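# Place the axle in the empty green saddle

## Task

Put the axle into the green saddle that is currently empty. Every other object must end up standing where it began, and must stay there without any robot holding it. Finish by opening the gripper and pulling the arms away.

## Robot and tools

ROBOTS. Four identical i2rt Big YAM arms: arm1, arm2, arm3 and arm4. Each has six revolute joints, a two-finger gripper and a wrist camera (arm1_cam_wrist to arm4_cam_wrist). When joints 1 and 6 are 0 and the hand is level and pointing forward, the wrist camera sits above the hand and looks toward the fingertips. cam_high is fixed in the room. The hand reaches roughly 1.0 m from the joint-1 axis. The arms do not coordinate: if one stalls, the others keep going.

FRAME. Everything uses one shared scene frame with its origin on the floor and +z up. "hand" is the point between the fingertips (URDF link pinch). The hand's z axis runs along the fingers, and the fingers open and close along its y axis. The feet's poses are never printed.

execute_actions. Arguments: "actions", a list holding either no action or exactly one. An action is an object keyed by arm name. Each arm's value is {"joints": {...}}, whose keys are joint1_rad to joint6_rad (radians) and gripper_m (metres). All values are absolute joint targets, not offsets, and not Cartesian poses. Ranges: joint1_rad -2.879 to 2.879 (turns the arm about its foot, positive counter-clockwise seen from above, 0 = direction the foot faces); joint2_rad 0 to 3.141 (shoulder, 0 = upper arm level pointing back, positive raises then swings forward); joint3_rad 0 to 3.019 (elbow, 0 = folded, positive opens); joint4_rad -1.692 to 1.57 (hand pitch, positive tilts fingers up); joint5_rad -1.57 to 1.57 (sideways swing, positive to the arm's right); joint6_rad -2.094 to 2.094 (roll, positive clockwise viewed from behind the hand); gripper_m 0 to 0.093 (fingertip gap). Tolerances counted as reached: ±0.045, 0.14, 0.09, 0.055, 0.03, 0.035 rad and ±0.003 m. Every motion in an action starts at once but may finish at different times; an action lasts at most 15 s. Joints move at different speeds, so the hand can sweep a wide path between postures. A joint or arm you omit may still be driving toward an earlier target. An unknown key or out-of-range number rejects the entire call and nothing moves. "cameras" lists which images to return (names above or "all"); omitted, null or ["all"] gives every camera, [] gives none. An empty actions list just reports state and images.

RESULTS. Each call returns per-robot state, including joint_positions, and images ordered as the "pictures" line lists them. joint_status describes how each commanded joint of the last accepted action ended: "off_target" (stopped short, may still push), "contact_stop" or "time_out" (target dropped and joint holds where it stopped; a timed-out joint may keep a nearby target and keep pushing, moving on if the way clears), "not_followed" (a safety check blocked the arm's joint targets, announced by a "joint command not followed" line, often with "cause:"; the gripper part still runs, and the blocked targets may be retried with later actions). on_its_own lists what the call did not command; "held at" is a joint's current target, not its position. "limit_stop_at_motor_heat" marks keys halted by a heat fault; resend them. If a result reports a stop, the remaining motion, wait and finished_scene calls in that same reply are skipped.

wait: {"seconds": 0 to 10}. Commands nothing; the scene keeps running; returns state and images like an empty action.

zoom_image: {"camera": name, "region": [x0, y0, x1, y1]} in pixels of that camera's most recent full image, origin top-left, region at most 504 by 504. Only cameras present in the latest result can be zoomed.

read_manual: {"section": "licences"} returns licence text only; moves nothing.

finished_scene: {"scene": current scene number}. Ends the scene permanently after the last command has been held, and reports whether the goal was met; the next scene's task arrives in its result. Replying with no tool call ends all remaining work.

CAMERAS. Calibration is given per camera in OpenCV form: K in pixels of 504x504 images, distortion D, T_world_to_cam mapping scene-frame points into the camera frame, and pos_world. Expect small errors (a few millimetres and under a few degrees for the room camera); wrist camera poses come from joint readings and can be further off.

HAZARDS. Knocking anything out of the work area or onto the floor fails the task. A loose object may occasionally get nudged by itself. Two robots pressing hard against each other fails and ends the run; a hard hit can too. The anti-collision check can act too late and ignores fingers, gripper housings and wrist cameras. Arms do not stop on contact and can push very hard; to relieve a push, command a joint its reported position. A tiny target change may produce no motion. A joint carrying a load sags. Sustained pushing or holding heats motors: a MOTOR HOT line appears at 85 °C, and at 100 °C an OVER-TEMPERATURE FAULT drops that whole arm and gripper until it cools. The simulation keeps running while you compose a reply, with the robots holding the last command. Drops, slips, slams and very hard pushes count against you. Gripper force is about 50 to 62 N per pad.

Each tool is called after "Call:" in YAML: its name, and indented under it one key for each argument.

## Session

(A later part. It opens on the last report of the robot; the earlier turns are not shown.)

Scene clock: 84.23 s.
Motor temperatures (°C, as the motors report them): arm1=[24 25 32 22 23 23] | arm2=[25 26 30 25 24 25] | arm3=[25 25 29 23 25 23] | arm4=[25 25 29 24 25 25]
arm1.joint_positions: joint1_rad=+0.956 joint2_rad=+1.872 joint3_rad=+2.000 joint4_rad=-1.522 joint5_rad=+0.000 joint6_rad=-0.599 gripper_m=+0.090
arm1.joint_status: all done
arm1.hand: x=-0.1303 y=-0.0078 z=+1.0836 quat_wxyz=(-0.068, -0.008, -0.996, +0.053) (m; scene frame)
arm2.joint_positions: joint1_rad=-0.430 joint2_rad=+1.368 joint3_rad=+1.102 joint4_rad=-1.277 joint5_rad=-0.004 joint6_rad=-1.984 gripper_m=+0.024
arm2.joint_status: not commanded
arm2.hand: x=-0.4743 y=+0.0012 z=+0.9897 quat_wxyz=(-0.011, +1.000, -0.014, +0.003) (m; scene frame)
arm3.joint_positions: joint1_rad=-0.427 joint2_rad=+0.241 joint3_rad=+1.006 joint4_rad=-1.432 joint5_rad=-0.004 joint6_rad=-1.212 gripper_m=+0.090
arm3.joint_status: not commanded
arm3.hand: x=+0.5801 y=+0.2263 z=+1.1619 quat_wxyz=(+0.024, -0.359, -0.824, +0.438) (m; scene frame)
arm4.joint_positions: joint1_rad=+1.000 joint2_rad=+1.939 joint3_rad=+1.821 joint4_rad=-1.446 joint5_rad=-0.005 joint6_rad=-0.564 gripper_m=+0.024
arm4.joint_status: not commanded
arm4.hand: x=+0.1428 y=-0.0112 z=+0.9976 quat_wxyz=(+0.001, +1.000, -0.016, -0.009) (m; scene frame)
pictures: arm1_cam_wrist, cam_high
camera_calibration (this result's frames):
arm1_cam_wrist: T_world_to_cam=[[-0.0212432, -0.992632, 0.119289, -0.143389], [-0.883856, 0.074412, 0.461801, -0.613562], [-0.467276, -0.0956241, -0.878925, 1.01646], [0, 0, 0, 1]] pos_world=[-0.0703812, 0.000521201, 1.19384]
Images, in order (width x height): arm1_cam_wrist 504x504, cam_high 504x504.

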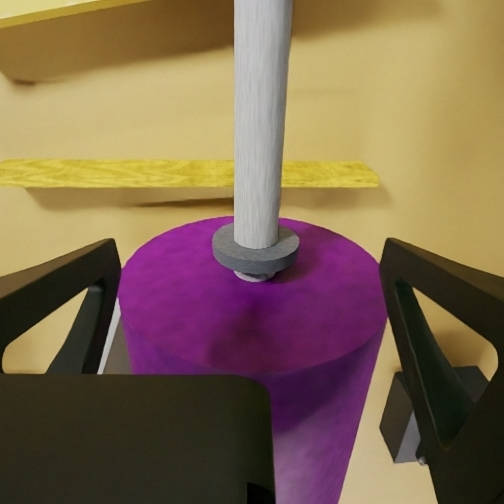

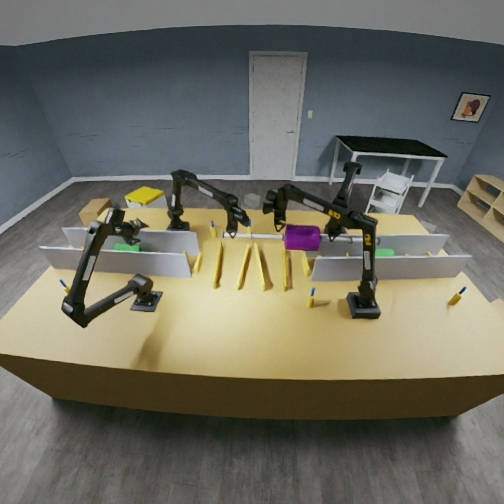

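Call:
execute_actions:
  actions:
    - {"arm1":{"joints":{"joint1_rad":0.94,"joint2_rad":2.02,"joint3_rad":2.07,"joint6_rad":-0.62}}}
  cameras: ["arm1_cam_wrist"]

Scene clock: 86.27 s.
Motor temperatures (°C, as the motors report them): arm1=[24 25 32 21 23 23] | arm2=[25 26 31 25 24 25] | arm3=[25 25 29 23 25 23] | arm4=[25 25 29 24 25 25]
arm1.joint_positions: joint1_rad=+0.952 joint2_rad=+2.042 joint3_rad=+2.033 joint4_rad=-1.522 joint5_rad=+0.000 joint6_rad=-0.610 gripper_m=+0.090
arm1.joint_status: all done
arm1.hand: x=-0.1125 y=-0.0249 z=+0.9927 quat_wxyz=(-0.011, -0.005, -1.000, +0.014) (m; scene frame)
arm2.joint_positions: joint1_rad=-0.430 joint2_rad=+1.368 joint3_rad=+1.102 joint4_rad=-1.277 joint5_rad=-0.004 joint6_rad=-1.984 gripper_m=+0.024
arm2.joint_status: not commanded
arm2.hand: x=-0.4743 y=+0.0012 z=+0.9897 quat_wxyz=(-0.011, +1.000, -0.014, +0.003) (m; scene frame)
arm3.joint_positions: joint1_rad=-0.427 joint2_rad=+0.241 joint3_rad=+1.006 joint4_rad=-1.432 joint5_rad=-0.004 joint6_rad=-1.212 gripper_m=+0.090
arm3.joint_status: not commanded
arm3.hand: x=+0.5801 y=+0.2263 z=+1.1619 quat_wxyz=(+0.024, -0.359, -0.824, +0.438) (m; scene frame)
arm4.joint_positions: joint1_rad=+1.000 joint2_rad=+1.939 joint3_rad=+1.821 joint4_rad=-1.446 joint5_rad=-0.005 joint6_rad=-0.564 gripper_m=+0.024
arm4.joint_status: not commanded
arm4.hand: x=+0.1428 y=-0.0112 z=+0.9976 quat_wxyz=(+0.001, +1.000, -0.016, -0.009) (m; scene frame)
pictures: arm1_cam_wrist
camera_calibration (this result's frames):
arm1_cam_wrist: T_world_to_cam=[[-0.00670164, -0.999078, 0.0424088, -0.0713175], [-0.826364, 0.0294145, 0.562368, -0.64901], [-0.563097, -0.0312763, -0.825799, 0.881315], [0, 0, 0, 1]] pos_world=[-0.04053, -0.0245971, 1.0958]
Images, in order (width x height): arm1_cam_wrist 504x504.

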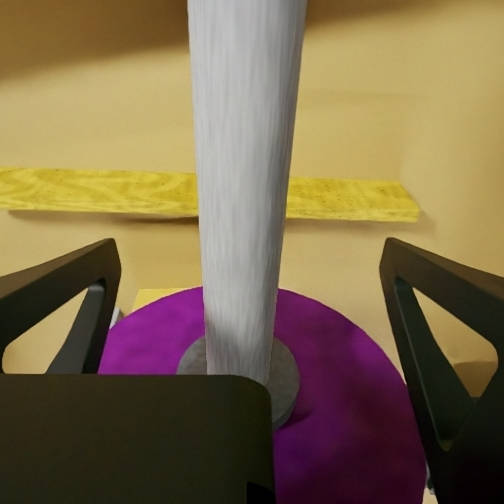

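Call:
execute_actions:
  actions:
    - {"arm1":{"joints":{"gripper_m":0,"joint4_rad":-1.545,"joint6_rad":-0.585}}}
  cameras: []

Call:
execute_actions:
  actions:
    - {"arm2":{"joints":{"joint2_rad":1.34,"joint3_rad":1.15}},"arm1":{"joints":{"joint2_rad":1.98,"joint3_rad":2.095}},"arm4":{"joints":{"joint2_rad":1.93,"joint3_rad":1.84}}}
  cameras: []

Call:
execute_actions:
  actions:
    - {"arm4":{"joints":{"gripper_m":0.09}}}
  cameras: []

Call:
execute_actions:
  actions:
    - {"arm4":{"joints":{"joint2_rad":1.7}}}
  cameras: ["cam_high","arm1_cam_wrist"]

Scene clock: 87.87 s.
Motor temperatures (°C, as the motors report them): arm1=[24 25 32 21 23 23] | arm2=[25 26 31 25 24 25] | arm3=[25 25 29 23 25 23] | arm4=[25 25 29 24 25 25]
arm1.joint_positions: joint1_rad=+0.952 joint2_rad=+2.042 joint3_rad=+2.033 joint4_rad=-1.538 joint5_rad=-0.005 joint6_rad=-0.594 gripper_m=+0.023
arm1.joint_status: gripper_m off_target (ended at +0.024, target +0.000); the others done
arm1.hand: x=-0.1152 y=-0.0220 z=+0.9926 quat_wxyz=(-0.006, -0.013, -1.000, +0.008) (m; scene frame)
arm2.joint_positions: joint1_rad=-0.430 joint2_rad=+1.368 joint3_rad=+1.102 joint4_rad=-1.277 joint5_rad=-0.004 joint6_rad=-1.984 gripper_m=+0.024
arm2.joint_status: not commanded
arm2.hand: x=-0.4743 y=+0.0012 z=+0.9897 quat_wxyz=(-0.011, +1.000, -0.014, +0.003) (m; scene frame)
arm3.joint_positions: joint1_rad=-0.427 joint2_rad=+0.241 joint3_rad=+1.006 joint4_rad=-1.432 joint5_rad=-0.004 joint6_rad=-1.212 gripper_m=+0.090
arm3.joint_status: not commanded
arm3.hand: x=+0.5801 y=+0.2263 z=+1.1619 quat_wxyz=(+0.024, -0.359, -0.824, +0.438) (m; scene frame)
arm4.joint_positions: joint1_rad=+1.000 joint2_rad=+1.939 joint3_rad=+1.821 joint4_rad=-1.446 joint5_rad=-0.006 joint6_rad=-0.564 gripper_m=+0.024
arm4.joint_status: not commanded
arm4.hand: x=+0.1428 y=-0.0114 z=+0.9976 quat_wxyz=(+0.002, +1.000, -0.016, -0.009) (m; scene frame)
pictures: none
No camera images: the call's "cameras" was empty. Leave "cameras" out to get every camera's image.

Scene clock: 88.40 s.
Motor temperatures (°C, as the motors report them): arm1=[24 25 32 21 23 23] | arm2=[25 26 31 25 24 25] | arm3=[25 25 29 23 25 23] | arm4=[25 25 29 24 25 25]
arm1.joint_positions: joint1_rad=+0.952 joint2_rad=+2.041 joint3_rad=+2.033 joint4_rad=-1.538 joint5_rad=-0.005 joint6_rad=-0.594 gripper_m=+0.023
arm1.joint_status: all done
arm1.hand: x=-0.1152 y=-0.0220 z=+0.9930 quat_wxyz=(-0.006, -0.013, -1.000, +0.008) (m; scene frame)
arm2.joint_positions: joint1_rad=-0.430 joint2_rad=+1.368 joint3_rad=+1.102 joint4_rad=-1.277 joint5_rad=-0.004 joint6_rad=-1.984 gripper_m=+0.024
arm2.joint_status: all done
arm2.hand: x=-0.4743 y=+0.0012 z=+0.9897 quat_wxyz=(-0.011, +1.000, -0.014, +0.003) (m; scene frame)
arm3.joint_positions: joint1_rad=-0.427 joint2_rad=+0.241 joint3_rad=+1.006 joint4_rad=-1.432 joint5_rad=-0.004 joint6_rad=-1.212 gripper_m=+0.090
arm3.joint_status: not commanded
arm3.hand: x=+0.5801 y=+0.2263 z=+1.1619 quat_wxyz=(+0.024, -0.359, -0.824, +0.438) (m; scene frame)
arm4.joint_positions: joint1_rad=+1.000 joint2_rad=+1.939 joint3_rad=+1.821 joint4_rad=-1.446 joint5_rad=-0.006 joint6_rad=-0.564 gripper_m=+0.024
arm4.joint_status: all done
arm4.hand: x=+0.1428 y=-0.0114 z=+0.9976 quat_wxyz=(+0.002, +1.000, -0.016, -0.009) (m; scene frame)
pictures: none
No camera images: the call's "cameras" was empty. Leave "cameras" out to get every camera's image.

Scene clock: 89.27 s.
Motor temperatures (°C, as the motors report them): arm1=[24 25 32 21 23 23] | arm2=[25 26 31 25 24 25] | arm3=[25 25 29 23 25 23] | arm4=[25 25 29 24 25 25]
arm1.joint_positions: joint1_rad=+0.952 joint2_rad=+2.041 joint3_rad=+2.033 joint4_rad=-1.538 joint5_rad=-0.005 joint6_rad=-0.593 gripper_m=+0.023
arm1.joint_status: not commanded
arm1.hand: x=-0.1152 y=-0.0220 z=+0.9930 quat_wxyz=(-0.006, -0.013, -1.000, +0.008) (m; scene frame)
arm2.joint_positions: joint1_rad=-0.430 joint2_rad=+1.368 joint3_rad=+1.102 joint4_rad=-1.277 joint5_rad=-0.006 joint6_rad=-1.984 gripper_m=+0.024
arm2.joint_status: not commanded
arm2.hand: x=-0.4746 y=+0.0013 z=+0.9897 quat_wxyz=(-0.011, +1.000, -0.014, +0.002) (m; scene frame)
arm3.joint_positions: joint1_rad=-0.427 joint2_rad=+0.241 joint3_rad=+1.006 joint4_rad=-1.432 joint5_rad=-0.004 joint6_rad=-1.212 gripper_m=+0.090
arm3.joint_status: not commanded
arm3.hand: x=+0.5801 y=+0.2263 z=+1.1619 quat_wxyz=(+0.024, -0.359, -0.824, +0.438) (m; scene frame)
arm4.joint_positions: joint1_rad=+1.000 joint2_rad=+1.939 joint3_rad=+1.821 joint4_rad=-1.446 joint5_rad=-0.003 joint6_rad=-0.564 gripper_m=+0.090
arm4.joint_status: all done
arm4.hand: x=+0.1431 y=-0.0109 z=+0.9976 quat_wxyz=(+0.000, +1.000, -0.017, -0.008) (m; scene frame)
pictures: none
No camera images: the call's "cameras" was empty. Leave "cameras" out to get every camera's image.

Scene clock: 90.63 s.
Motor temperatures (°C, as the motors report them): arm1=[24 26 32 21 23 23] | arm2=[25 26 31 25 24 25] | arm3=[25 25 29 23 25 23] | arm4=[25 25 29 24 25 25]
arm1.joint_positions: joint1_rad=+0.952 joint2_rad=+2.041 joint3_rad=+2.033 joint4_rad=-1.538 joint5_rad=-0.005 joint6_rad=-0.593 gripper_m=+0.023
arm1.joint_status: not commanded
arm1.hand: x=-0.1152 y=-0.0220 z=+0.9930 quat_wxyz=(-0.006, -0.013, -1.000, +0.008) (m; scene frame)
arm2.joint_positions: joint1_rad=-0.430 joint2_rad=+1.368 joint3_rad=+1.102 joint4_rad=-1.277 joint5_rad=-0.006 joint6_rad=-1.984 gripper_m=+0.024
arm2.joint_status: not commanded
arm2.hand: x=-0.4746 y=+0.0013 z=+0.9897 quat_wxyz=(-0.011, +1.000, -0.014, +0.002) (m; scene frame)
arm3.joint_positions: joint1_rad=-0.427 joint2_rad=+0.241 joint3_rad=+1.006 joint4_rad=-1.432 joint5_rad=-0.004 joint6_rad=-1.212 gripper_m=+0.090
arm3.joint_status: not commanded
arm3.hand: x=+0.5801 y=+0.2263 z=+1.1619 quat_wxyz=(+0.024, -0.359, -0.824, +0.438) (m; scene frame)
arm4.joint_positions: joint1_rad=+1.000 joint2_rad=+1.700 joint3_rad=+1.821 joint4_rad=-1.446 joint5_rad=-0.003 joint6_rad=-0.564 gripper_m=+0.090
arm4.joint_status: all done
arm4.hand: x=+0.1654 y=-0.0249 z=+1.1337 quat_wxyz=(-0.065, +0.992, -0.017, -0.107) (m; scene frame)
pictures: arm1_cam_wrist, cam_high
camera_calibration (this result's frames):
arm1_cam_wrist: T_world_to_cam=[[-0.0227867, -0.999284, 0.0302122, -0.0582524], [-0.82055, 0.0359577, 0.570442, -0.65877], [-0.57112, -0.0117922, -0.820782, 0.874689], [0, 0, 0, 1]] pos_world=[-0.0423294, -0.0242084, 1.09548]
Images, in order (width x height): arm1_cam_wrist 504x504, cam_high 504x504.

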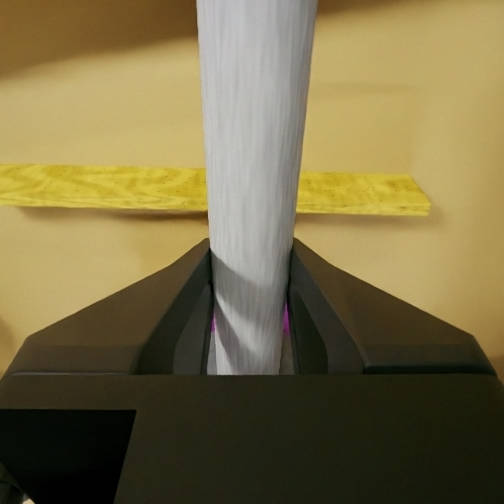

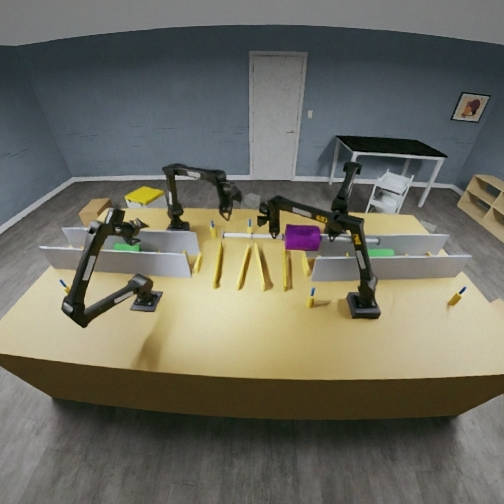

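Call:
execute_actions:
  actions:
    - {"arm1":{"joints":{"joint1_rad":0.845,"joint2_rad":1.70,"joint3_rad":1.61,"joint4_rad":-1.385,"joint6_rad":-0.75}},"arm2":{"joints":{"joint1_rad":-0.107,"joint2_rad":1.245,"joint3_rad":1.04,"joint4_rad":-1.30,"joint6_rad":-1.69}},"arm4":{"joints":{"joint2_rad":1.3}}}
  cameras: []

Call:
execute_actions:
  actions:
    - {"arm1":{"joints":{"joint1_rad":0.668,"joint2_rad":1.492,"joint3_rad":1.342,"joint4_rad":-1.33,"joint6_rad":-0.95}},"arm2":{"joints":{"joint1_rad":0.231,"joint2_rad":1.255,"joint3_rad":1.07,"joint4_rad":-1.295,"joint6_rad":-1.375}},"arm4":{"joints":{"joint2_rad":0.9,"joint3_rad":1.45}}}
  cameras: []

Call:
execute_actions:
  actions:
    - {"arm1":{"joints":{"joint1_rad":0.415,"joint2_rad":1.352,"joint3_rad":1.19,"joint4_rad":-1.325,"joint6_rad":-1.205}},"arm2":{"joints":{"joint1_rad":0.533,"joint2_rad":1.355,"joint3_rad":1.2,"joint4_rad":-1.285,"joint6_rad":-1.075}}}
  cameras: ["cam_high","arm1_cam_wrist","arm2_cam_wrist"]

Scene clock: 94.17 s.
Motor temperatures (°C, as the motors report them): arm1=[24 26 33 21 23 23] | arm2=[25 26 32 25 24 25] | arm3=[25 25 29 23 25 23] | arm4=[25 25 29 24 25 25]
arm1.joint_positions: joint1_rad=+0.841 joint2_rad=+1.741 joint3_rad=+1.585 joint4_rad=-1.385 joint5_rad=-0.002 joint6_rad=-0.749 gripper_m=+0.023
arm1.joint_status: all done
arm1.hand: x=-0.2379 y=-0.0079 z=+0.9928 quat_wxyz=(-0.006, +0.009, -1.000, +0.012) (m; scene frame)
arm2.joint_positions: joint1_rad=-0.104 joint2_rad=+1.278 joint3_rad=+1.022 joint4_rad=-1.300 joint5_rad=-0.006 joint6_rad=-1.701 gripper_m=+0.024
arm2.joint_status: all done
arm2.hand: x=-0.5997 y=-0.0010 z=+0.9911 quat_wxyz=(-0.005, +1.000, +0.007, -0.003) (m; scene frame)
arm3.joint_positions: joint1_rad=-0.427 joint2_rad=+0.241 joint3_rad=+1.006 joint4_rad=-1.432 joint5_rad=-0.004 joint6_rad=-1.212 gripper_m=+0.090
arm3.joint_status: not commanded
arm3.hand: x=+0.5801 y=+0.2263 z=+1.1619 quat_wxyz=(+0.024, -0.359, -0.824, +0.438) (m; scene frame)
arm4.joint_positions: joint1_rad=+1.000 joint2_rad=+1.316 joint3_rad=+1.827 joint4_rad=-1.446 joint5_rad=-0.003 joint6_rad=-0.564 gripper_m=+0.090
arm4.joint_status: all done
arm4.hand: x=+0.2545 y=-0.0839 z=+1.3314 quat_wxyz=(-0.169, +0.949, -0.016, -0.266) (m; scene frame)
pictures: none
No camera images: the call's "cameras" was empty. Leave "cameras" out to get every camera's image.

Scene clock: 95.60 s.
Motor temperatures (°C, as the motors report them): arm1=[24 26 32 21 23 23] | arm2=[25 26 32 25 24 25] | arm3=[25 25 28 23 25 23] | arm4=[25 24 29 24 25 25]
arm1.joint_positions: joint1_rad=+0.668 joint2_rad=+1.529 joint3_rad=+1.323 joint4_rad=-1.325 joint5_rad=-0.001 joint6_rad=-0.943 gripper_m=+0.024
arm1.joint_status: all done
arm1.hand: x=-0.3551 y=-0.0090 z=+0.9954 quat_wxyz=(-0.007, +0.020, -1.000, +0.018) (m; scene frame)
arm2.joint_positions: joint1_rad=+0.235 joint2_rad=+1.278 joint3_rad=+1.022 joint4_rad=-1.300 joint5_rad=-0.004 joint6_rad=-1.385 gripper_m=+0.024
arm2.joint_status: all done
arm2.hand: x=-0.7175 y=-0.0075 z=+0.9913 quat_wxyz=(-0.004, +1.000, +0.018, -0.004) (m; scene frame)
arm3.joint_positions: joint1_rad=-0.427 joint2_rad=+0.241 joint3_rad=+1.006 joint4_rad=-1.432 joint5_rad=-0.004 joint6_rad=-1.212 gripper_m=+0.090
arm3.joint_status: not commanded
arm3.hand: x=+0.5801 y=+0.2263 z=+1.1619 quat_wxyz=(+0.024, -0.359, -0.824, +0.438) (m; scene frame)
arm4.joint_positions: joint1_rad=+1.000 joint2_rad=+0.901 joint3_rad=+1.448 joint4_rad=-1.446 joint5_rad=-0.003 joint6_rad=-0.564 gripper_m=+0.090
arm4.joint_status: all done
arm4.hand: x=+0.3800 y=-0.1694 z=+1.3030 quat_wxyz=(-0.178, +0.943, -0.016, -0.280) (m; scene frame)
pictures: none
No camera images: the call's "cameras" was empty. Leave "cameras" out to get every camera's image.

Scene clock: 96.63 s.
Motor temperatures (°C, as the motors report them): arm1=[24 26 32 21 23 23] | arm2=[25 26 32 25 24 25] | arm3=[25 25 28 23 25 23] | arm4=[25 24 29 24 25 25]
arm1.joint_positions: joint1_rad=+0.414 joint2_rad=+1.389 joint3_rad=+1.169 joint4_rad=-1.311 joint5_rad=-0.005 joint6_rad=-1.190 gripper_m=+0.024
arm1.joint_status: all done
arm1.hand: x=-0.4763 y=-0.0178 z=+0.9945 quat_wxyz=(-0.004, +0.016, -1.000, +0.020) (m; scene frame)
arm2.joint_positions: joint1_rad=+0.545 joint2_rad=+1.385 joint3_rad=+1.111 joint4_rad=-1.276 joint5_rad=-0.002 joint6_rad=-1.069 gripper_m=+0.024
arm2.joint_status: all done
arm2.hand: x=-0.8388 y=-0.0121 z=+0.9874 quat_wxyz=(-0.006, +1.000, +0.016, -0.007) (m; scene frame)
arm3.joint_positions: joint1_rad=-0.427 joint2_rad=+0.241 joint3_rad=+1.006 joint4_rad=-1.432 joint5_rad=-0.004 joint6_rad=-1.212 gripper_m=+0.090
arm3.joint_status: not commanded
arm3.hand: x=+0.5801 y=+0.2263 z=+1.1619 quat_wxyz=(+0.024, -0.359, -0.824, +0.438) (m; scene frame)
arm4.joint_positions: joint1_rad=+1.000 joint2_rad=+0.901 joint3_rad=+1.448 joint4_rad=-1.446 joint5_rad=-0.003 joint6_rad=-0.564 gripper_m=+0.090
arm4.joint_status: not commanded
arm4.hand: x=+0.3800 y=-0.1694 z=+1.3030 quat_wxyz=(-0.178, +0.943, -0.016, -0.280) (m; scene frame)
pictures: arm1_cam_wrist, arm2_cam_wrist, cam_high
camera_calibration (this result's frames):
arm1_cam_wrist: T_world_to_cam=[[0.0356664, -0.997883, 0.0543828, -0.0585075], [-0.819039, 0.00199326, 0.573734, -0.959239], [-0.572628, -0.0650047, -0.817234, 0.664531], [0, 0, 0, 1]] pos_world=[-0.403039, -0.0132739, 1.09661]
arm2_cam_wrist: T_world_to_cam=[[-0.0316177, 0.999457, 0.00923683, -0.0213869], [0.814828, 0.0204228, 0.579343, 0.119142], [0.57884, 0.0258439, -0.815032, 1.41663], [0, 0, 0, 1]] pos_world=[-0.917758, -0.0176692, 1.08577]
Images, in order (width x height): arm1_cam_wrist 504x504, arm2_cam_wrist 504x504, cam_high 504x504.

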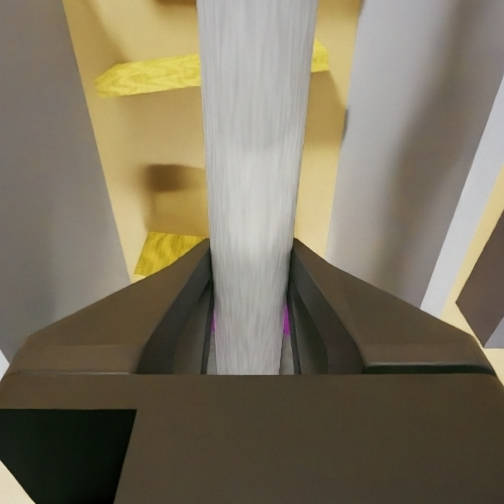

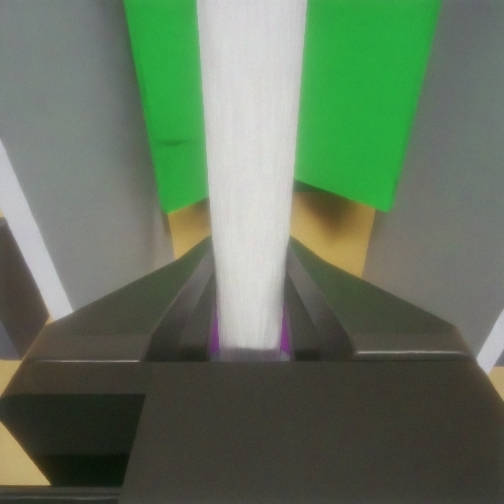

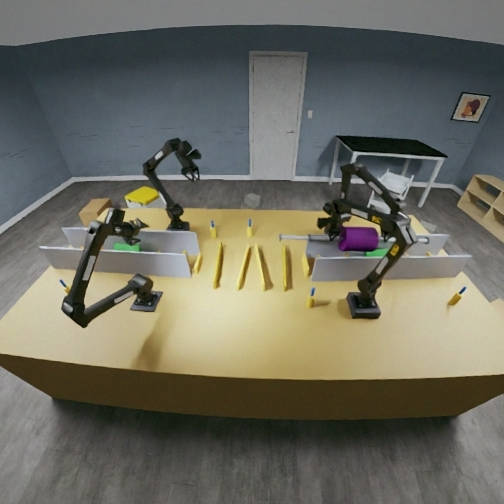

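Call:
execute_actions:
  actions:
    - {"arm1":{"joints":{"joint1_rad":0.119,"joint2_rad":1.262,"joint3_rad":1.09,"joint4_rad":-1.315,"joint6_rad":-1.495}},"arm2":{"joints":{"joint1_rad":0.75,"joint2_rad":1.55,"joint3_rad":1.43,"joint4_rad":-1.315,"joint6_rad":-0.855}}}
  cameras: []

Call:
execute_actions:
  actions:
    - {"arm1":{"joints":{"joint1_rad":-0.206,"joint2_rad":1.285,"joint3_rad":1.14,"joint6_rad":-1.82}},"arm2":{"joints":{"joint1_rad":0.905,"joint2_rad":1.765,"joint3_rad":1.725,"joint4_rad":-1.395,"joint6_rad":-0.70}}}
  cameras: ["arm1_cam_wrist","arm2_cam_wrist"]

Scene clock: 100.37 s.
Motor temperatures (°C, as the motors report them): arm1=[24 26 32 21 23 23] | arm2=[25 27 33 25 24 25] | arm3=[25 25 28 23 25 23] | arm4=[25 24 28 24 25 25]
arm1.joint_positions: joint1_rad=+0.117 joint2_rad=+1.296 joint3_rad=+1.068 joint4_rad=-1.306 joint5_rad=+0.000 joint6_rad=-1.480 gripper_m=+0.024
arm1.joint_status: all done
arm1.hand: x=-0.5963 y=-0.0123 z=+0.9911 quat_wxyz=(+0.003, +0.012, -1.000, +0.021) (m; scene frame)
arm2.joint_positions: joint1_rad=+0.758 joint2_rad=+1.590 joint3_rad=+1.330 joint4_rad=-1.298 joint5_rad=+0.005 joint6_rad=-0.849 gripper_m=+0.024
arm2.joint_status: joint3_rad time_out (moved +0.219 of +0.319); the others done
arm2.on_its_own: joint3_rad reads +1.330 and still pushes toward +1.430 since a time_out
arm2.hand: x=-0.9574 y=-0.0040 z=+0.9853 quat_wxyz=(-0.004, +1.000, +0.012, -0.003) (m; scene frame)
arm3.joint_positions: joint1_rad=-0.427 joint2_rad=+0.241 joint3_rad=+1.006 joint4_rad=-1.432 joint5_rad=-0.004 joint6_rad=-1.212 gripper_m=+0.090
arm3.joint_status: not commanded
arm3.hand: x=+0.5801 y=+0.2263 z=+1.1619 quat_wxyz=(+0.024, -0.359, -0.824, +0.438) (m; scene frame)
arm4.joint_positions: joint1_rad=+1.000 joint2_rad=+0.901 joint3_rad=+1.448 joint4_rad=-1.446 joint5_rad=-0.003 joint6_rad=-0.564 gripper_m=+0.090
arm4.joint_status: not commanded
arm4.hand: x=+0.3800 y=-0.1694 z=+1.3030 quat_wxyz=(-0.178, +0.943, -0.016, -0.280) (m; scene frame)
pictures: none
No camera images: the call's "cameras" was empty. Leave "cameras" out to get every camera's image.

not run: a stop came earlier in this reply.

Call:
execute_actions:
  actions:
    - {"arm1":{"joints":{"joint1_rad":-0.206,"joint2_rad":1.32,"joint3_rad":1.012,"joint4_rad":-1.18,"joint6_rad":-1.82}},"arm2":{"joints":{"joint1_rad":0.908,"joint2_rad":1.792,"joint3_rad":1.655,"joint4_rad":-1.275,"joint6_rad":-0.70}}}
  cameras: ["arm1_cam_wrist","arm2_cam_wrist"]

Scene clock: 103.23 s.
Motor temperatures (°C, as the motors report them): arm1=[24 25 32 21 23 23] | arm2=[25 27 34 25 24 25] | arm3=[25 25 28 23 25 23] | arm4=[25 24 28 24 25 25]
arm1.joint_positions: joint1_rad=-0.205 joint2_rad=+1.330 joint3_rad=+0.990 joint4_rad=-1.182 joint5_rad=-0.002 joint6_rad=-1.799 gripper_m=+0.024
arm1.joint_status: all done
arm1.hand: x=-0.7143 y=-0.0111 z=+0.9527 quat_wxyz=(+0.010, +0.011, -1.000, +0.027) (m; scene frame)
arm2.joint_positions: joint1_rad=+0.910 joint2_rad=+1.843 joint3_rad=+1.550 joint4_rad=-1.275 joint5_rad=+0.011 joint6_rad=-0.691 gripper_m=+0.024
arm2.joint_status: joint3_rad time_out (moved +0.221 of +0.325); the others done
arm2.on_its_own: joint3_rad reads +1.550 and still pushes toward +1.655 since a time_out
arm2.hand: x=-1.0729 y=-0.0018 z=+0.9425 quat_wxyz=(-0.003, +1.000, +0.009, +0.002) (m; scene frame)
arm3.joint_positions: joint1_rad=-0.427 joint2_rad=+0.241 joint3_rad=+1.006 joint4_rad=-1.432 joint5_rad=-0.004 joint6_rad=-1.212 gripper_m=+0.090
arm3.joint_status: not commanded
arm3.hand: x=+0.5801 y=+0.2263 z=+1.1619 quat_wxyz=(+0.024, -0.359, -0.824, +0.438) (m; scene frame)
arm4.joint_positions: joint1_rad=+1.000 joint2_rad=+0.901 joint3_rad=+1.448 joint4_rad=-1.446 joint5_rad=-0.003 joint6_rad=-0.564 gripper_m=+0.090
arm4.joint_status: not commanded
arm4.hand: x=+0.3800 y=-0.1694 z=+1.3030 quat_wxyz=(-0.178, +0.943, -0.016, -0.280) (m; scene frame)
pictures: arm1_cam_wrist, arm2_cam_wrist
camera_calibration (this result's frames):
arm1_cam_wrist: T_world_to_cam=[[0.0271989, -0.997341, 0.0676061, -0.0596829], [-0.802688, 0.0185177, 0.596111, -1.13963], [-0.595778, -0.0704802, -0.800051, 0.461519], [0, 0, 0, 1]] pos_world=[-0.63818, -0.00589291, 1.05262]
arm2_cam_wrist: T_world_to_cam=[[-0.0183207, 0.99983, 0.00187897, -0.0174501], [0.804971, 0.0136354, 0.593158, 0.312083], [0.593031, 0.0123796, -0.805084, 1.52115], [0, 0, 0, 1]] pos_world=[-1.15363, -0.00563949, 1.03957]
Images, in order (width x height): arm1_cam_wrist 504x504, arm2_cam_wrist 504x504.

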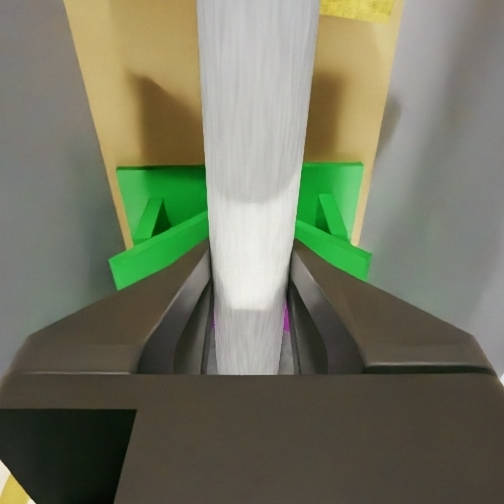

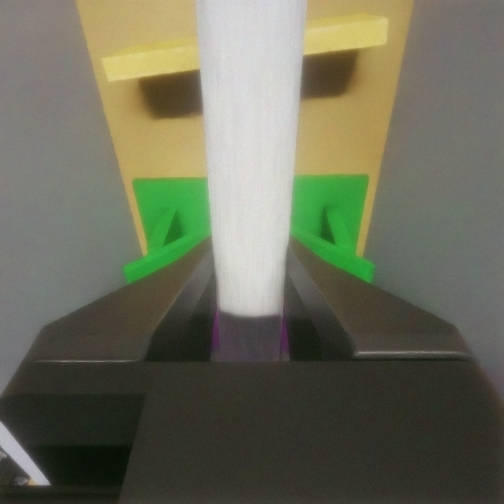

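Call:
execute_actions:
  actions:
    - {"arm1":{"joints":{"joint2_rad":1.405,"joint3_rad":0.907,"joint4_rad":-0.995}},"arm2":{"joints":{"joint2_rad":1.855,"joint3_rad":1.49,"joint4_rad":-1.125}}}
  cameras: ["arm1_cam_wrist","arm2_cam_wrist"]

Scene clock: 105.07 s.
Motor temperatures (°C, as the motors report them): arm1=[24 25 32 21 23 23] | arm2=[25 27 34 25 24 25] | arm3=[25 25 28 23 25 23] | arm4=[25 24 28 24 25 25]
arm1.joint_positions: joint1_rad=-0.214 joint2_rad=+1.424 joint3_rad=+0.886 joint4_rad=-0.996 joint5_rad=-0.002 joint6_rad=-1.807 gripper_m=+0.024
arm1.joint_status: all done
arm1.hand: x=-0.7185 y=-0.0118 z=+0.8848 quat_wxyz=(+0.008, +0.011, -1.000, +0.021) (m; scene frame)
arm2.joint_positions: joint1_rad=+0.911 joint2_rad=+1.894 joint3_rad=+1.473 joint4_rad=-1.135 joint5_rad=+0.000 joint6_rad=-0.692 gripper_m=+0.024
arm2.joint_status: all done
arm2.hand: x=-1.0771 y=-0.0017 z=+0.8879 quat_wxyz=(-0.002, +1.000, +0.010, -0.007) (m; scene frame)
arm3.joint_positions: joint1_rad=-0.427 joint2_rad=+0.241 joint3_rad=+1.006 joint4_rad=-1.432 joint5_rad=-0.004 joint6_rad=-1.212 gripper_m=+0.090
arm3.joint_status: not commanded
arm3.hand: x=+0.5801 y=+0.2263 z=+1.1619 quat_wxyz=(+0.024, -0.359, -0.824, +0.438) (m; scene frame)
arm4.joint_positions: joint1_rad=+1.000 joint2_rad=+0.901 joint3_rad=+1.448 joint4_rad=-1.446 joint5_rad=-0.003 joint6_rad=-0.564 gripper_m=+0.090
arm4.joint_status: not commanded
arm4.hand: x=+0.3800 y=-0.1694 z=+1.3030 quat_wxyz=(-0.178, +0.943, -0.016, -0.280) (m; scene frame)
pictures: arm1_cam_wrist, arm2_cam_wrist
camera_calibration (this result's frames):
arm1_cam_wrist: T_world_to_cam=[[0.0261777, -0.998104, 0.0557077, -0.0458565], [-0.803995, 0.0120952, 0.594513, -1.10207], [-0.594059, -0.0603517, -0.802154, 0.407949], [0, 0, 0, 1]] pos_world=[-0.64251, -0.00781951, 0.984985]
arm2_cam_wrist: T_world_to_cam=[[-0.0205962, 0.999786, 0.00168627, -0.0197942], [0.814613, 0.0158036, 0.57979, 0.370084], [0.57964, 0.0133151, -0.814764, 1.47382], [0, 0, 0, 1]] pos_world=[-1.15617, -0.00568284, 0.986275]
Images, in order (width x height): arm1_cam_wrist 504x504, arm2_cam_wrist 504x504.

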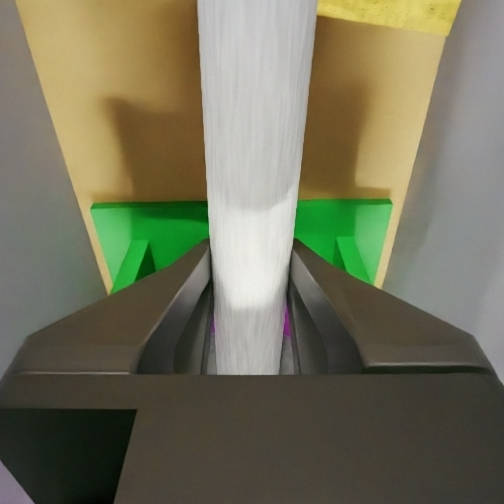

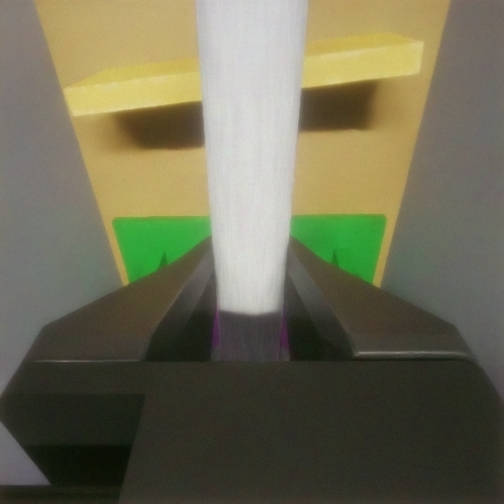

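Call:
execute_actions:
  actions:
    - {"arm1":{"joints":{"joint2_rad":1.445,"joint3_rad":0.89}},"arm2":{"joints":{"joint2_rad":1.91,"joint3_rad":1.475}}}
  cameras: []

Call:
execute_actions:
  actions:
    - {"arm1":{"joints":{"gripper_m":0.08}},"arm2":{"joints":{"gripper_m":0.08}}}
  cameras: ["arm1_cam_wrist","arm2_cam_wrist"]

Call:
execute_actions:
  actions:
    - {"arm1":{"joints":{"joint2_rad":0.85,"joint4_rad":-1.2}},"arm2":{"joints":{"joint2_rad":1.4}}}
  cameras: ["arm1_cam_wrist","arm2_cam_wrist","cam_high"]

Scene clock: 106.30 s.
Motor temperatures (°C, as the motors report them): arm1=[24 25 32 21 23 23] | arm2=[25 27 34 25 24 25] | arm3=[25 25 28 23 25 23] | arm4=[25 24 28 24 25 25]
arm1.joint_positions: joint1_rad=-0.214 joint2_rad=+1.425 joint3_rad=+0.885 joint4_rad=-0.996 joint5_rad=-0.002 joint6_rad=-1.808 gripper_m=+0.024
arm1.joint_status: all done
arm1.hand: x=-0.7183 y=-0.0112 z=+0.8842 quat_wxyz=(+0.008, +0.011, -1.000, +0.020) (m; scene frame)
arm2.joint_positions: joint1_rad=+0.911 joint2_rad=+1.895 joint3_rad=+1.472 joint4_rad=-1.134 joint5_rad=+0.000 joint6_rad=-0.692 gripper_m=+0.024
arm2.joint_status: all done
arm2.hand: x=-1.0767 y=-0.0020 z=+0.8867 quat_wxyz=(-0.002, +1.000, +0.010, -0.006) (m; scene frame)
arm3.joint_positions: joint1_rad=-0.427 joint2_rad=+0.241 joint3_rad=+1.006 joint4_rad=-1.432 joint5_rad=-0.004 joint6_rad=-1.212 gripper_m=+0.090
arm3.joint_status: not commanded
arm3.hand: x=+0.5801 y=+0.2263 z=+1.1619 quat_wxyz=(+0.024, -0.359, -0.824, +0.438) (m; scene frame)
arm4.joint_positions: joint1_rad=+1.000 joint2_rad=+0.901 joint3_rad=+1.448 joint4_rad=-1.446 joint5_rad=-0.003 joint6_rad=-0.564 gripper_m=+0.090
arm4.joint_status: not commanded
arm4.hand: x=+0.3800 y=-0.1694 z=+1.3030 quat_wxyz=(-0.178, +0.943, -0.016, -0.280) (m; scene frame)
pictures: none
No camera images: the call's "cameras" was empty. Leave "cameras" out to get every camera's image.

Scene clock: 106.97 s.
Motor temperatures (°C, as the motors report them): arm1=[24 25 32 21 23 23] | arm2=[25 27 34 25 24 25] | arm3=[25 25 28 23 25 23] | arm4=[25 24 28 24 25 25]
arm1.joint_positions: joint1_rad=-0.214 joint2_rad=+1.430 joint3_rad=+0.885 joint4_rad=-0.996 joint5_rad=-0.002 joint6_rad=-1.810 gripper_m=+0.080
arm1.joint_status: all done
arm1.hand: x=-0.7183 y=-0.0110 z=+0.8824 quat_wxyz=(+0.008, +0.012, -1.000, +0.017) (m; scene frame)
arm2.joint_positions: joint1_rad=+0.911 joint2_rad=+1.896 joint3_rad=+1.472 joint4_rad=-1.134 joint5_rad=+0.000 joint6_rad=-0.693 gripper_m=+0.080
arm2.joint_status: all done
arm2.hand: x=-1.0767 y=-0.0020 z=+0.8865 quat_wxyz=(-0.001, +1.000, +0.011, -0.006) (m; scene frame)
arm3.joint_positions: joint1_rad=-0.427 joint2_rad=+0.241 joint3_rad=+1.006 joint4_rad=-1.432 joint5_rad=-0.004 joint6_rad=-1.212 gripper_m=+0.090
arm3.joint_status: not commanded
arm3.hand: x=+0.5801 y=+0.2263 z=+1.1619 quat_wxyz=(+0.024, -0.359, -0.824, +0.438) (m; scene frame)
arm4.joint_positions: joint1_rad=+1.000 joint2_rad=+0.901 joint3_rad=+1.448 joint4_rad=-1.446 joint5_rad=-0.003 joint6_rad=-0.564 gripper_m=+0.090
arm4.joint_status: not commanded
arm4.hand: x=+0.3800 y=-0.1694 z=+1.3030 quat_wxyz=(-0.178, +0.943, -0.016, -0.280) (m; scene frame)
pictures: arm1_cam_wrist, arm2_cam_wrist
camera_calibration (this result's frames):
arm1_cam_wrist: T_world_to_cam=[[0.0283245, -0.998396, 0.049013, -0.0374759], [-0.804835, 0.00630103, 0.593465, -1.10028], [-0.592823, -0.056257, -0.803366, 0.40818], [0, 0, 0, 1]] pos_world=[-0.642503, -0.00751997, 0.982731]
arm2_cam_wrist: T_world_to_cam=[[-0.0209919, 0.99978, -0.000013541, -0.0183909], [0.813391, 0.0170863, 0.581466, 0.367806], [0.581338, 0.0121951, -0.813571, 1.47321], [0, 0, 0, 1]] pos_world=[-1.15599, -0.00586344, 0.984692]
Images, in order (width x height): arm1_cam_wrist 504x504, arm2_cam_wrist 504x504.

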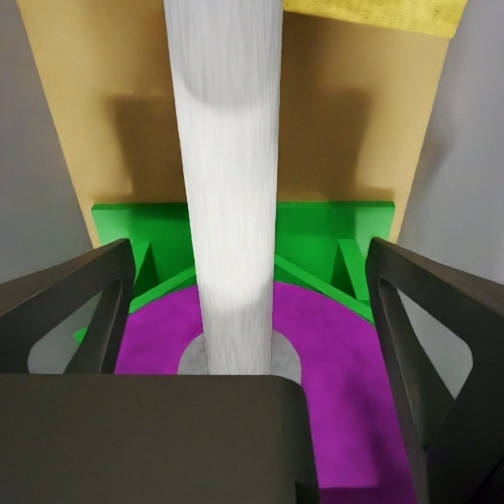

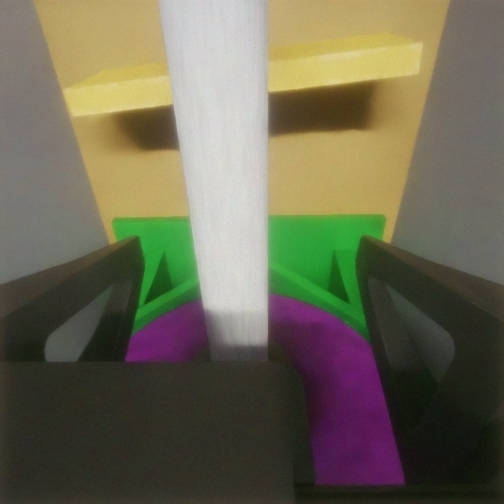

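Scene clock: 108.50 s.
Motor temperatures (°C, as the motors report them): arm1=[24 25 32 21 23 23] | arm2=[25 27 34 25 24 25] | arm3=[25 25 28 23 25 23] | arm4=[25 23 28 24 25 25]
arm1.joint_positions: joint1_rad=-0.214 joint2_rad=+0.843 joint3_rad=+0.883 joint4_rad=-1.191 joint5_rad=-0.002 joint6_rad=-1.810 gripper_m=+0.080
arm1.joint_status: all done
arm1.hand: x=-0.7020 y=+0.0557 z=+1.0596 quat_wxyz=(+0.051, +0.013, -0.977, +0.205) (m; scene frame)
arm2.joint_positions: joint1_rad=+0.911 joint2_rad=+1.401 joint3_rad=+1.472 joint4_rad=-1.134 joint5_rad=+0.000 joint6_rad=-0.693 gripper_m=+0.080
arm2.joint_status: all done
arm2.hand: x=-1.0504 y=-0.0213 z=+1.1491 quat_wxyz=(-0.156, +0.968, +0.010, -0.196) (m; scene frame)
arm3.joint_positions: joint1_rad=-0.427 joint2_rad=+0.241 joint3_rad=+1.006 joint4_rad=-1.432 joint5_rad=-0.004 joint6_rad=-1.212 gripper_m=+0.090
arm3.joint_status: not commanded
arm3.hand: x=+0.5801 y=+0.2263 z=+1.1619 quat_wxyz=(+0.024, -0.359, -0.824, +0.438) (m; scene frame)
arm4.joint_positions: joint1_rad=+1.000 joint2_rad=+0.901 joint3_rad=+1.448 joint4_rad=-1.446 joint5_rad=-0.003 joint6_rad=-0.564 gripper_m=+0.090
arm4.joint_status: not commanded
arm4.hand: x=+0.3800 y=-0.1694 z=+1.3030 quat_wxyz=(-0.178, +0.943, -0.016, -0.280) (m; scene frame)
pictures: arm1_cam_wrist, arm2_cam_wrist, cam_high
camera_calibration (this result's frames):
arm1_cam_wrist: T_world_to_cam=[[0.0520539, -0.909177, 0.413143, -0.354171], [-0.75447, 0.235237, 0.612731, -1.19055], [-0.654267, -0.343599, -0.673702, 0.399377], [0, 0, 0, 1]] pos_world=[-0.618501, 0.095283, 1.14487]
arm2_cam_wrist: T_world_to_cam=[[0.0411791, 0.952189, 0.302722, -0.282101], [0.970586, -0.110051, 0.214129, 0.778537], [0.237207, 0.285, -0.928713, 1.44849], [0, 0, 0, 1]] pos_world=[-1.08761, -0.0585268, 1.26392]
Images, in order (width x height): arm1_cam_wrist 504x504, arm2_cam_wrist 504x504, cam_high 504x504.

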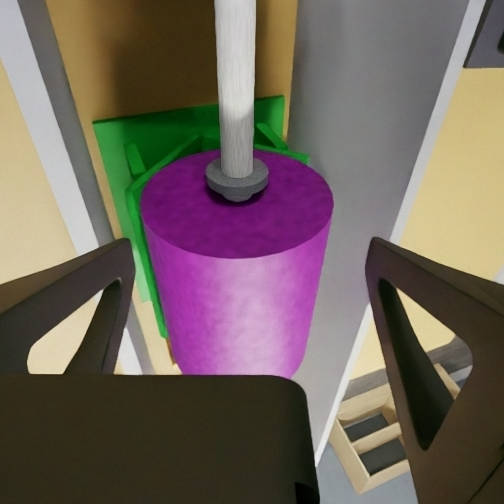

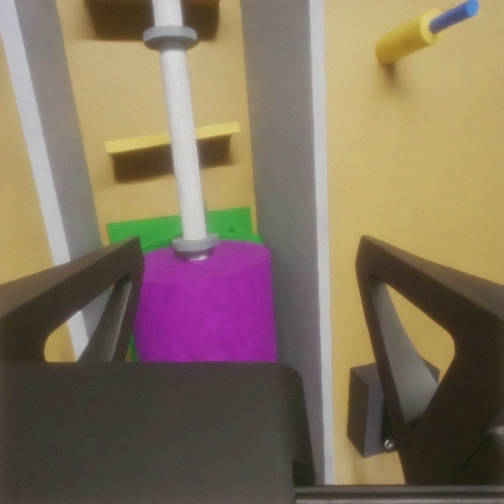

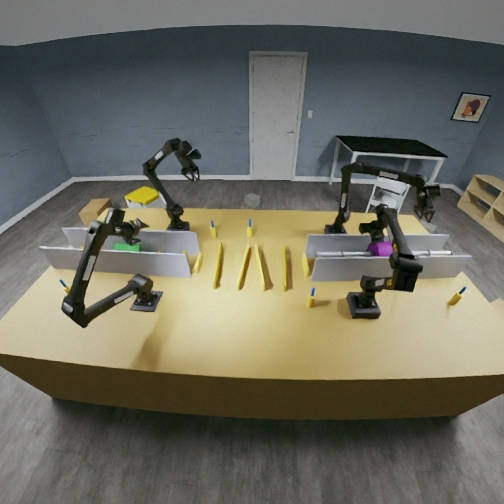

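Call:
finished_scene:
  scene: 1

The scene is finished: the task was done.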